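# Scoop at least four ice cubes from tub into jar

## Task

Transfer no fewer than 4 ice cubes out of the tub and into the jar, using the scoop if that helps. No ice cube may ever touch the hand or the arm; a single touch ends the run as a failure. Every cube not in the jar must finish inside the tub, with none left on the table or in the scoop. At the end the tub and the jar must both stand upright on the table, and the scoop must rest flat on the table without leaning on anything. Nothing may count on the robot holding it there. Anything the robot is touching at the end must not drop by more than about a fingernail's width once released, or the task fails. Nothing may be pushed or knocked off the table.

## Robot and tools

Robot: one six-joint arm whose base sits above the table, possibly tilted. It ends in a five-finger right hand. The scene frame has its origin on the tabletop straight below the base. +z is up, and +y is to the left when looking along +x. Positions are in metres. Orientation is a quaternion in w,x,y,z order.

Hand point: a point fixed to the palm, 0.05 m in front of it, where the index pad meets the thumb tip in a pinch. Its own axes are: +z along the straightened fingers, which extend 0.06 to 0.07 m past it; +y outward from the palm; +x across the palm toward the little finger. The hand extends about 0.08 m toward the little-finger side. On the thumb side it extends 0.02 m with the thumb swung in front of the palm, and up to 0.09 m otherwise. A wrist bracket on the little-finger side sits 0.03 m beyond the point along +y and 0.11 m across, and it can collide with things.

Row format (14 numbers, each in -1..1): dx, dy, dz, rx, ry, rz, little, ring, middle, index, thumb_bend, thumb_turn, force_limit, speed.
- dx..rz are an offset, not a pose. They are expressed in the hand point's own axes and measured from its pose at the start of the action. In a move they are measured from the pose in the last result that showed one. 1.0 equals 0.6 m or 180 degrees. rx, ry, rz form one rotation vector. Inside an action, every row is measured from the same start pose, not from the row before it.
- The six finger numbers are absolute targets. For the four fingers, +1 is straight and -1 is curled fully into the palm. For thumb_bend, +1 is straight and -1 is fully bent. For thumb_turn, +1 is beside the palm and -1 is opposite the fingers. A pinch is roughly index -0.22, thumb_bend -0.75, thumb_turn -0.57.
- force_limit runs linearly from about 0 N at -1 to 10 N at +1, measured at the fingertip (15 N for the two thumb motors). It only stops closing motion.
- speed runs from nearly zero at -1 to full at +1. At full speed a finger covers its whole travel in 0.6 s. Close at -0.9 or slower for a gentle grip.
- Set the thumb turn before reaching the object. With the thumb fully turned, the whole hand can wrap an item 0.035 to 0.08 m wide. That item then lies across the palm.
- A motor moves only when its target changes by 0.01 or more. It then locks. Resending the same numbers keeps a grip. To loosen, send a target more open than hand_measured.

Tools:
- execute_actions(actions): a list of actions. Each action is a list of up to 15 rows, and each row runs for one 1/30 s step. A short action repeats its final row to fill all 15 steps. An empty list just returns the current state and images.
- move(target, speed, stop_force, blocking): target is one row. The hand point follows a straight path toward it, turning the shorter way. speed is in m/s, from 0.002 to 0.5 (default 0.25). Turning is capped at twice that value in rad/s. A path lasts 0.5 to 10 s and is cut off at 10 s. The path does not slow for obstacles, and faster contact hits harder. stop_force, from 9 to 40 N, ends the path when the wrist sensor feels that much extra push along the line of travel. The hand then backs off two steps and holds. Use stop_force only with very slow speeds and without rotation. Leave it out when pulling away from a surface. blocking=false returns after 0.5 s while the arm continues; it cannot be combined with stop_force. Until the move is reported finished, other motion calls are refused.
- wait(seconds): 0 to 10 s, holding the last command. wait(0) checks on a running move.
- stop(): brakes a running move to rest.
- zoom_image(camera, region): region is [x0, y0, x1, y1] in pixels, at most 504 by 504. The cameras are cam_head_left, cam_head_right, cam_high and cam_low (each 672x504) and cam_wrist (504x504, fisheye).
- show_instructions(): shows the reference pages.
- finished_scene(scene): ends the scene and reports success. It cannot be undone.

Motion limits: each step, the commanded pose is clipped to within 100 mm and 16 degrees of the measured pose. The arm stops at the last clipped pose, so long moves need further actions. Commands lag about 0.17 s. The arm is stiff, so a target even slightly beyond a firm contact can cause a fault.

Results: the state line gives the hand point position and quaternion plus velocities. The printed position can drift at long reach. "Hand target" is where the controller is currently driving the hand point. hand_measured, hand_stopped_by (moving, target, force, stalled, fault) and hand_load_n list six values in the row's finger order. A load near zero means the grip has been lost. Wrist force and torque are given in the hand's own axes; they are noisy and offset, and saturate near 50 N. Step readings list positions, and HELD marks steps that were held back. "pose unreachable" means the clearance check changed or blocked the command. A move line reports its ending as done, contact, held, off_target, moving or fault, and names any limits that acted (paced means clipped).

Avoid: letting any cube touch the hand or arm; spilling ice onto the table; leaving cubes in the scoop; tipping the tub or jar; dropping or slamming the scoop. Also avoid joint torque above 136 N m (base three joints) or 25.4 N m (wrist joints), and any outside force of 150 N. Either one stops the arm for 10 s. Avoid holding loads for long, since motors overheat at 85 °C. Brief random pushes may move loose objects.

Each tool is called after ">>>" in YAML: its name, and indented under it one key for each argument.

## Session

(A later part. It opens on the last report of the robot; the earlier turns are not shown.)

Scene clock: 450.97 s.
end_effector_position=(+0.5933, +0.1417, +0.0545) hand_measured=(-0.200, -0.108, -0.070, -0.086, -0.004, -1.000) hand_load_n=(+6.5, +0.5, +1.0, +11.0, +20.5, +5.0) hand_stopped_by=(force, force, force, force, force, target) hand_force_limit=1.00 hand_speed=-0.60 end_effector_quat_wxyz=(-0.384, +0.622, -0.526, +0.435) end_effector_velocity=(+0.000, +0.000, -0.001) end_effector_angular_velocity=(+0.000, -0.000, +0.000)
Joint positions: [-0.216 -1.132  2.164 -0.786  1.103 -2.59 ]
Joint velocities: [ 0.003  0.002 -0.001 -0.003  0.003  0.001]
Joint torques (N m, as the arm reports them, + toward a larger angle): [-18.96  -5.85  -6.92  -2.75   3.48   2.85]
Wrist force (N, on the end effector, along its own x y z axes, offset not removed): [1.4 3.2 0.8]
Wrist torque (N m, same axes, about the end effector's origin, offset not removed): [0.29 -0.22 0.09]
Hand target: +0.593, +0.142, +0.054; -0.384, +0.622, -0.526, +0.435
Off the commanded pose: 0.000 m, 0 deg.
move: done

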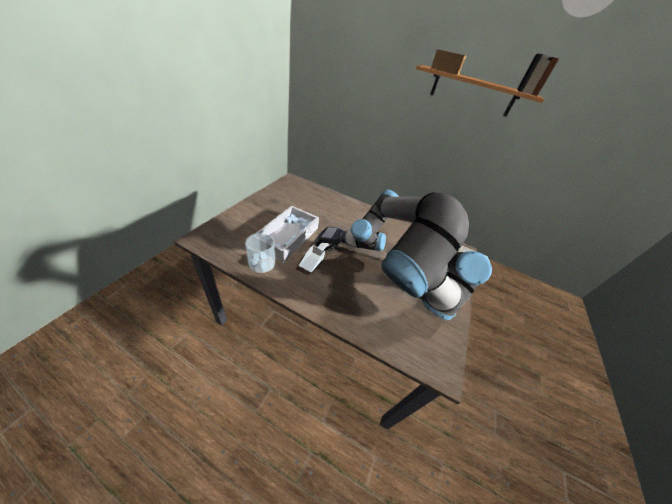

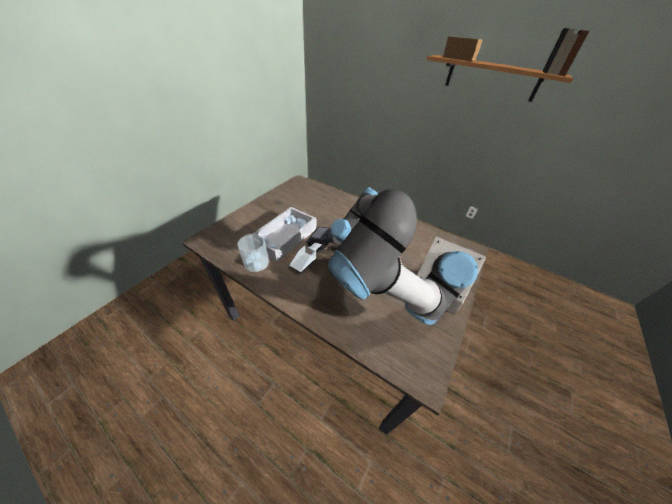

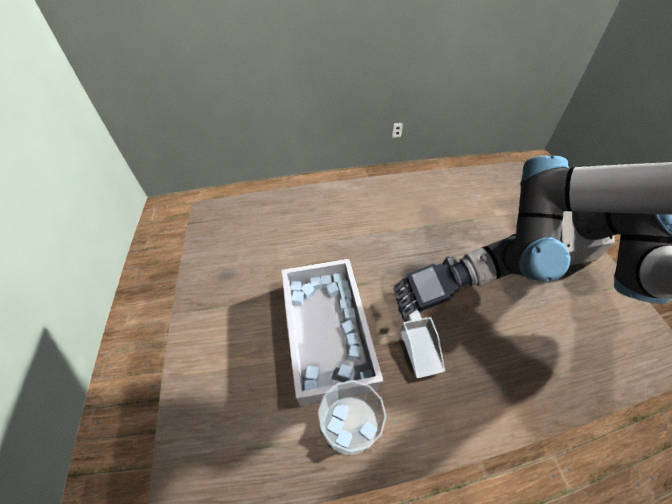

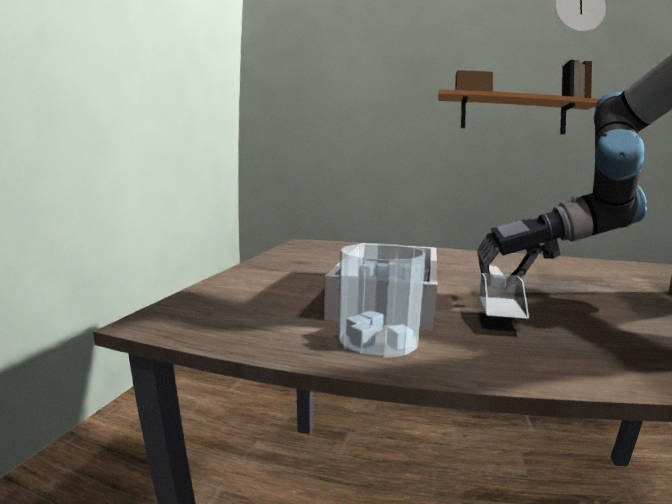

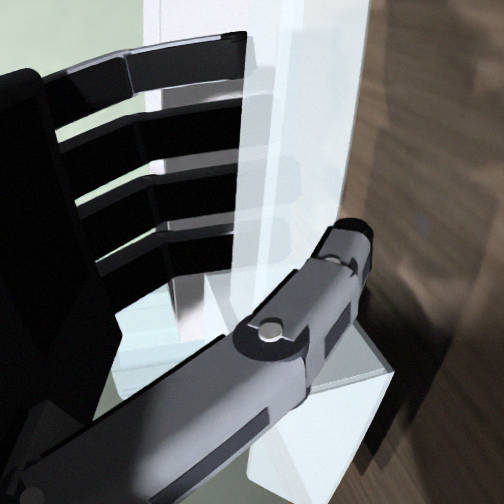

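>>> move:
  target: [-0.004,0.029,0.008,0,0,0,-1,-1,-1,-1,-1,-1,1,-0.6]
  speed: 0.04

>>> move:
  target: [0,0,0,0,0,0,0.3,0.3,0.3,0.3,0.2,-1,1,-0.6]

>>> move:
  target: [0.02,-0.15,-0.043,0,0,0,0.3,0.3,0.3,0.3,0.2,-1,1,-0.6]
  speed: 0.1

Scene clock: 459.53 s.
end_effector_position=(+0.5921, +0.1415, +0.0364) hand_measured=(-0.200, -0.108, -0.070, -0.086, -0.004, -1.000) hand_load_n=(+6.5, +0.5, +1.0, +11.0, +20.5, +5.0) hand_stopped_by=(force, force, force, force, force, target) hand_force_limit=1.00 hand_speed=-0.60 end_effector_quat_wxyz=(-0.384, +0.622, -0.526, +0.435) end_effector_velocity=(+0.001, -0.000, -0.000) end_effector_angular_velocity=(+0.000, -0.002, -0.000)
Joint positions: [-0.182 -1.1    2.167 -0.825  1.136 -2.58 ]
Joint velocities: [ 0.001  0.002 -0.001 -0.002  0.002  0.001]
Joint torques (N m, as the arm reports them, + toward a larger angle): [-19.1   -6.86  -1.82  -2.9    3.54   2.73]
Wrist force (N, on the end effector, along its own x y z axes, offset not removed): [0.5 3.6 -2.1]
Wrist torque (N m, same axes, about the end effector's origin, offset not removed): [0.42 0.03 0.06]
Hand target: +0.592, +0.142, +0.036; -0.384, +0.622, -0.526, +0.435
Off the commanded pose: 0.000 m, 0 deg.
move: done

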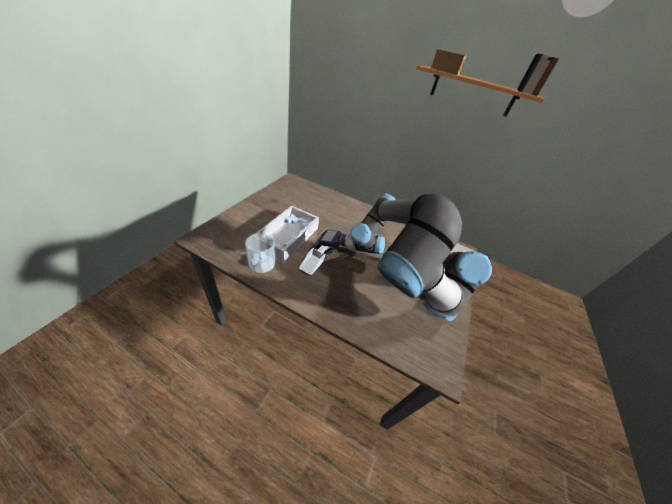

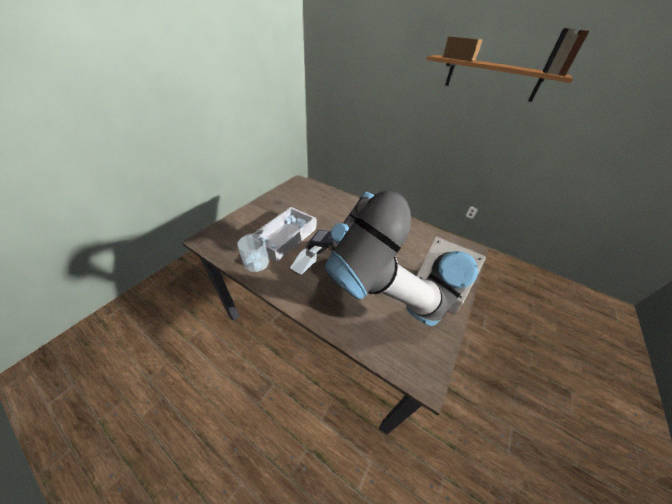

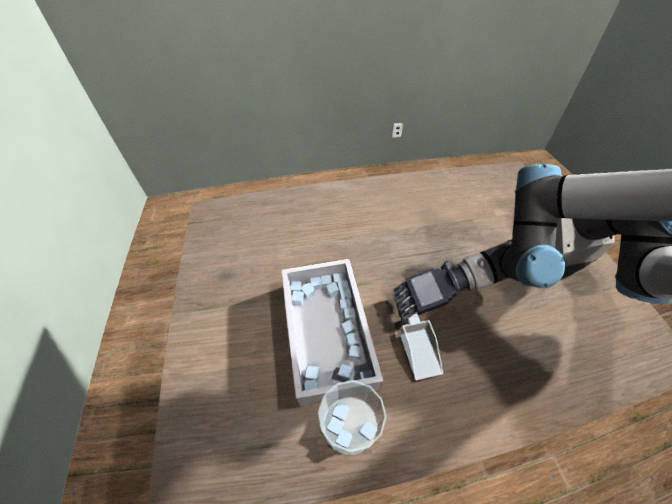

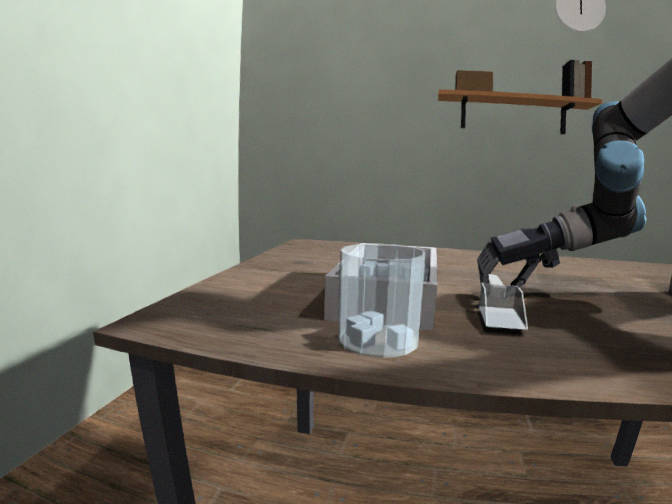

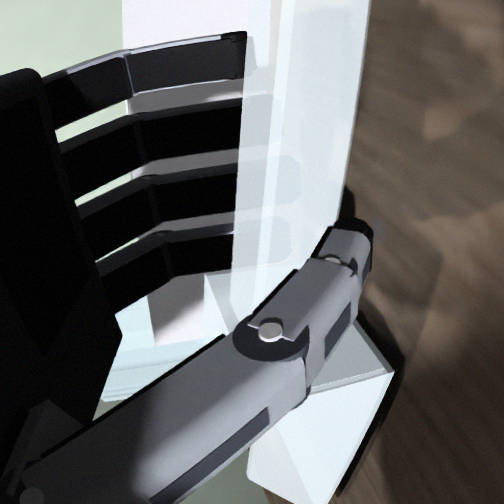

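Scene clock: 460.57 s.
end_effector_position=(+0.5921, +0.1415, +0.0364) hand_measured=(+0.300, +0.300, +0.300, +0.300, +0.200, -1.000) hand_load_n=(+0.0, +0.0, +0.0, +0.0, +0.0, +0.0) hand_stopped_by=(target, target, target, target, target, target) hand_force_limit=1.00 hand_speed=-0.60 end_effector_quat_wxyz=(-0.384, +0.622, -0.526, +0.435) end_effector_velocity=(+0.000, +0.000, -0.000) end_effector_angular_velocity=(-0.000, +0.000, +0.000)
Joint positions: [-0.182 -1.1    2.167 -0.825  1.136 -2.58 ]
Joint velocities: [ 0.  0. -0.  0.  0. -0.]
Joint torques (N m, as the arm reports them, + toward a larger angle): [-34.18 -34.61  -2.28   1.57  -1.51   1.47]
Wrist force (N, on the end effector, along its own x y z axes, offset not removed): [-0.7 5.3 4.0]
Wrist torque (N m, same axes, about the end effector's origin, offset not removed): [0.55 0.03 0.19]
Hand target: +0.592, +0.142, +0.036; -0.384, +0.622, -0.526, +0.435
Off the commanded pose: 0.000 m, 0 deg.
move: done

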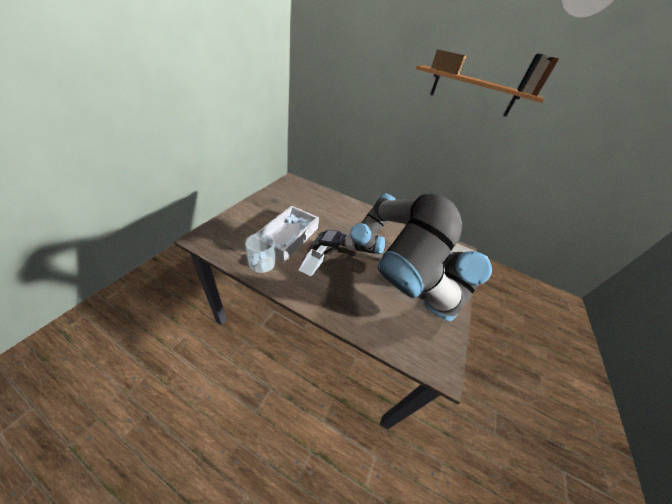

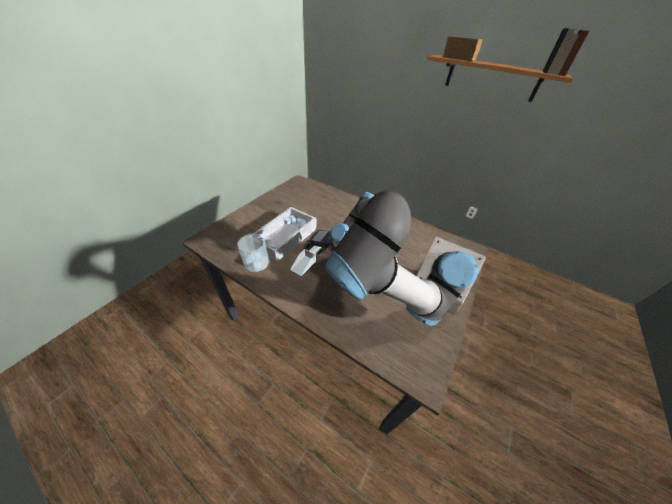

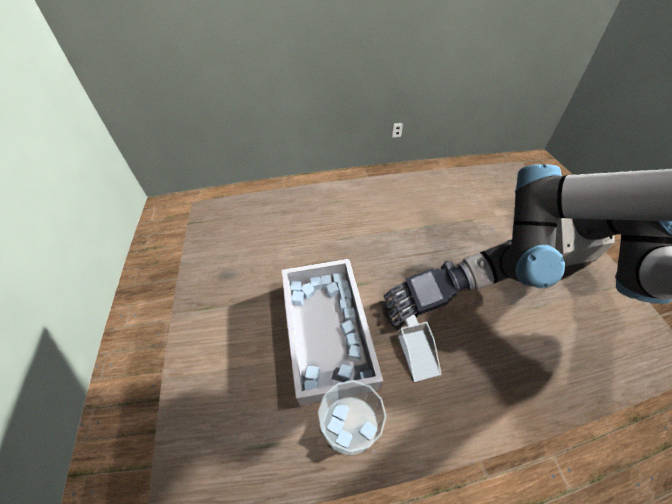

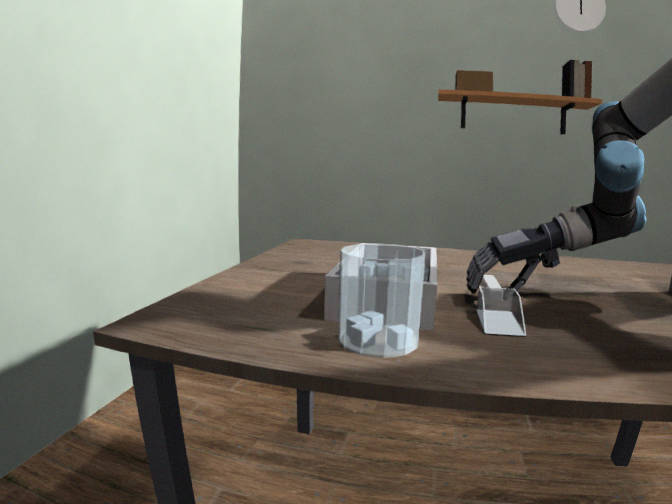

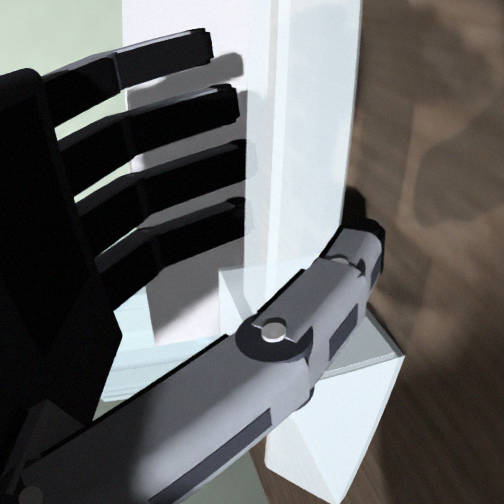

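Scene clock: 461.93 s.
end_effector_position=(+0.5975, +0.1427, +0.1306) hand_measured=(+0.300, +0.300, +0.300, +0.300, +0.200, -1.000) hand_load_n=(+0.0, +0.0, +0.0, +0.0, +0.0, +0.0) hand_stopped_by=(target, target, target, target, target, target) hand_force_limit=1.00 hand_speed=-0.60 end_effector_quat_wxyz=(-0.383, +0.622, -0.526, +0.435) end_effector_velocity=(-0.001, -0.000, +0.000) end_effector_angular_velocity=(-0.000, +0.002, -0.001)
Joint positions: [-0.355 -1.251  2.127 -0.609  0.969 -2.631]
Joint velocities: [-0.002 -0.001  0.     0.003 -0.002 -0.002]
Joint torques (N m, as the arm reports them, + toward a larger angle): [-33.85 -27.96 -20.15   1.38  -1.45  -2.66]
Wrist force (N, on the end effector, along its own x y z axes, offset not removed): [0.4 -0.1 2.7]
Wrist torque (N m, same axes, about the end effector's origin, offset not removed): [-0.19 -0.15 0.07]
Hand target: +0.597, +0.143, +0.131; -0.383, +0.622, -0.526, +0.435
Off the commanded pose: 0.000 m, 0 deg.
move: done

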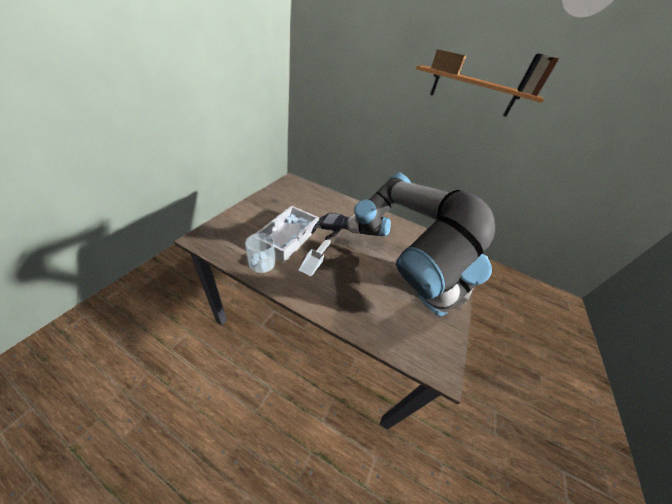

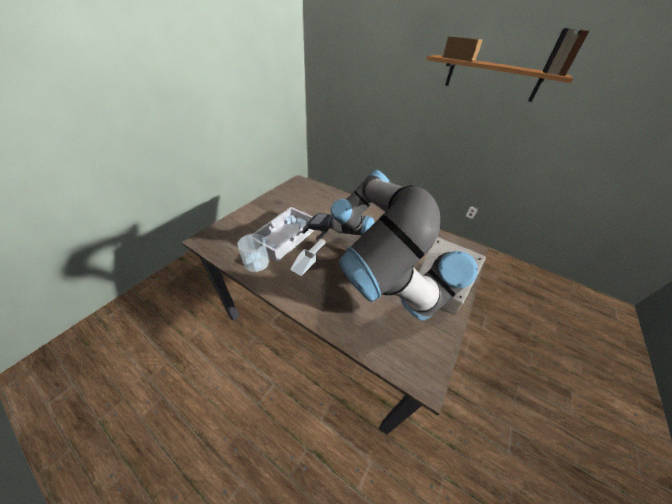

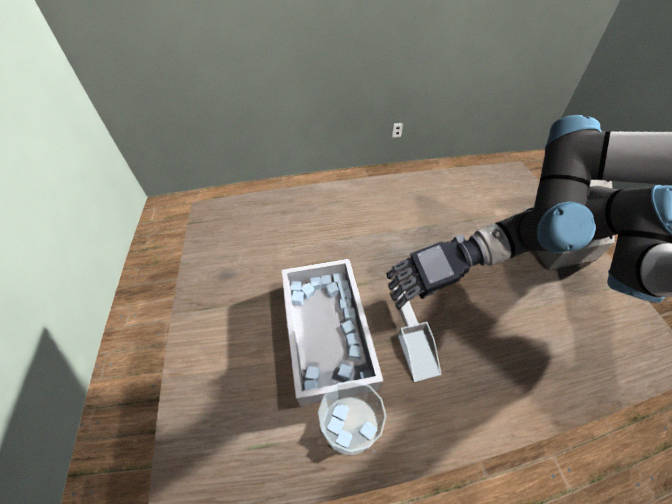

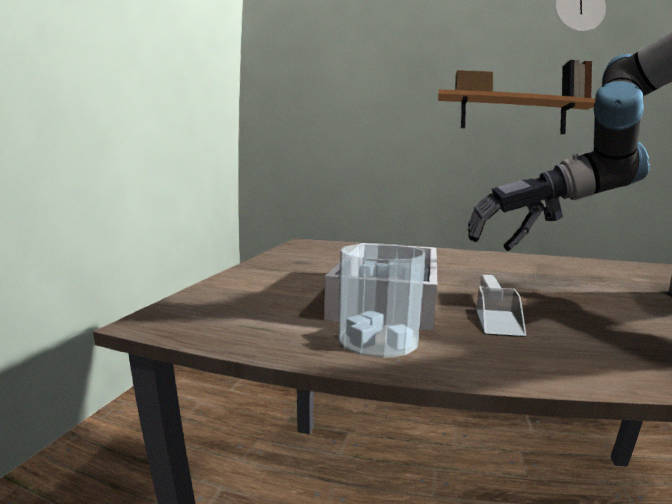

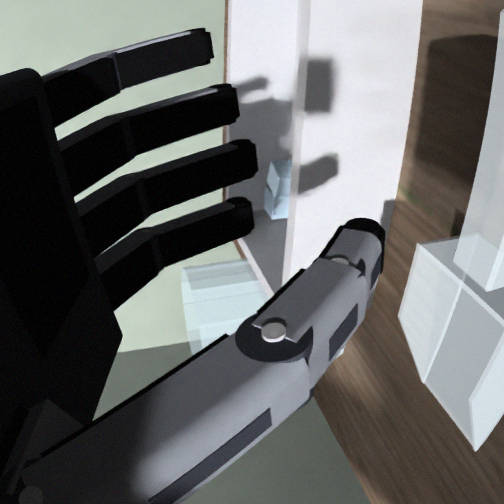

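>>> finished_scene:
  scene: 2

The scene is finished: the task was done.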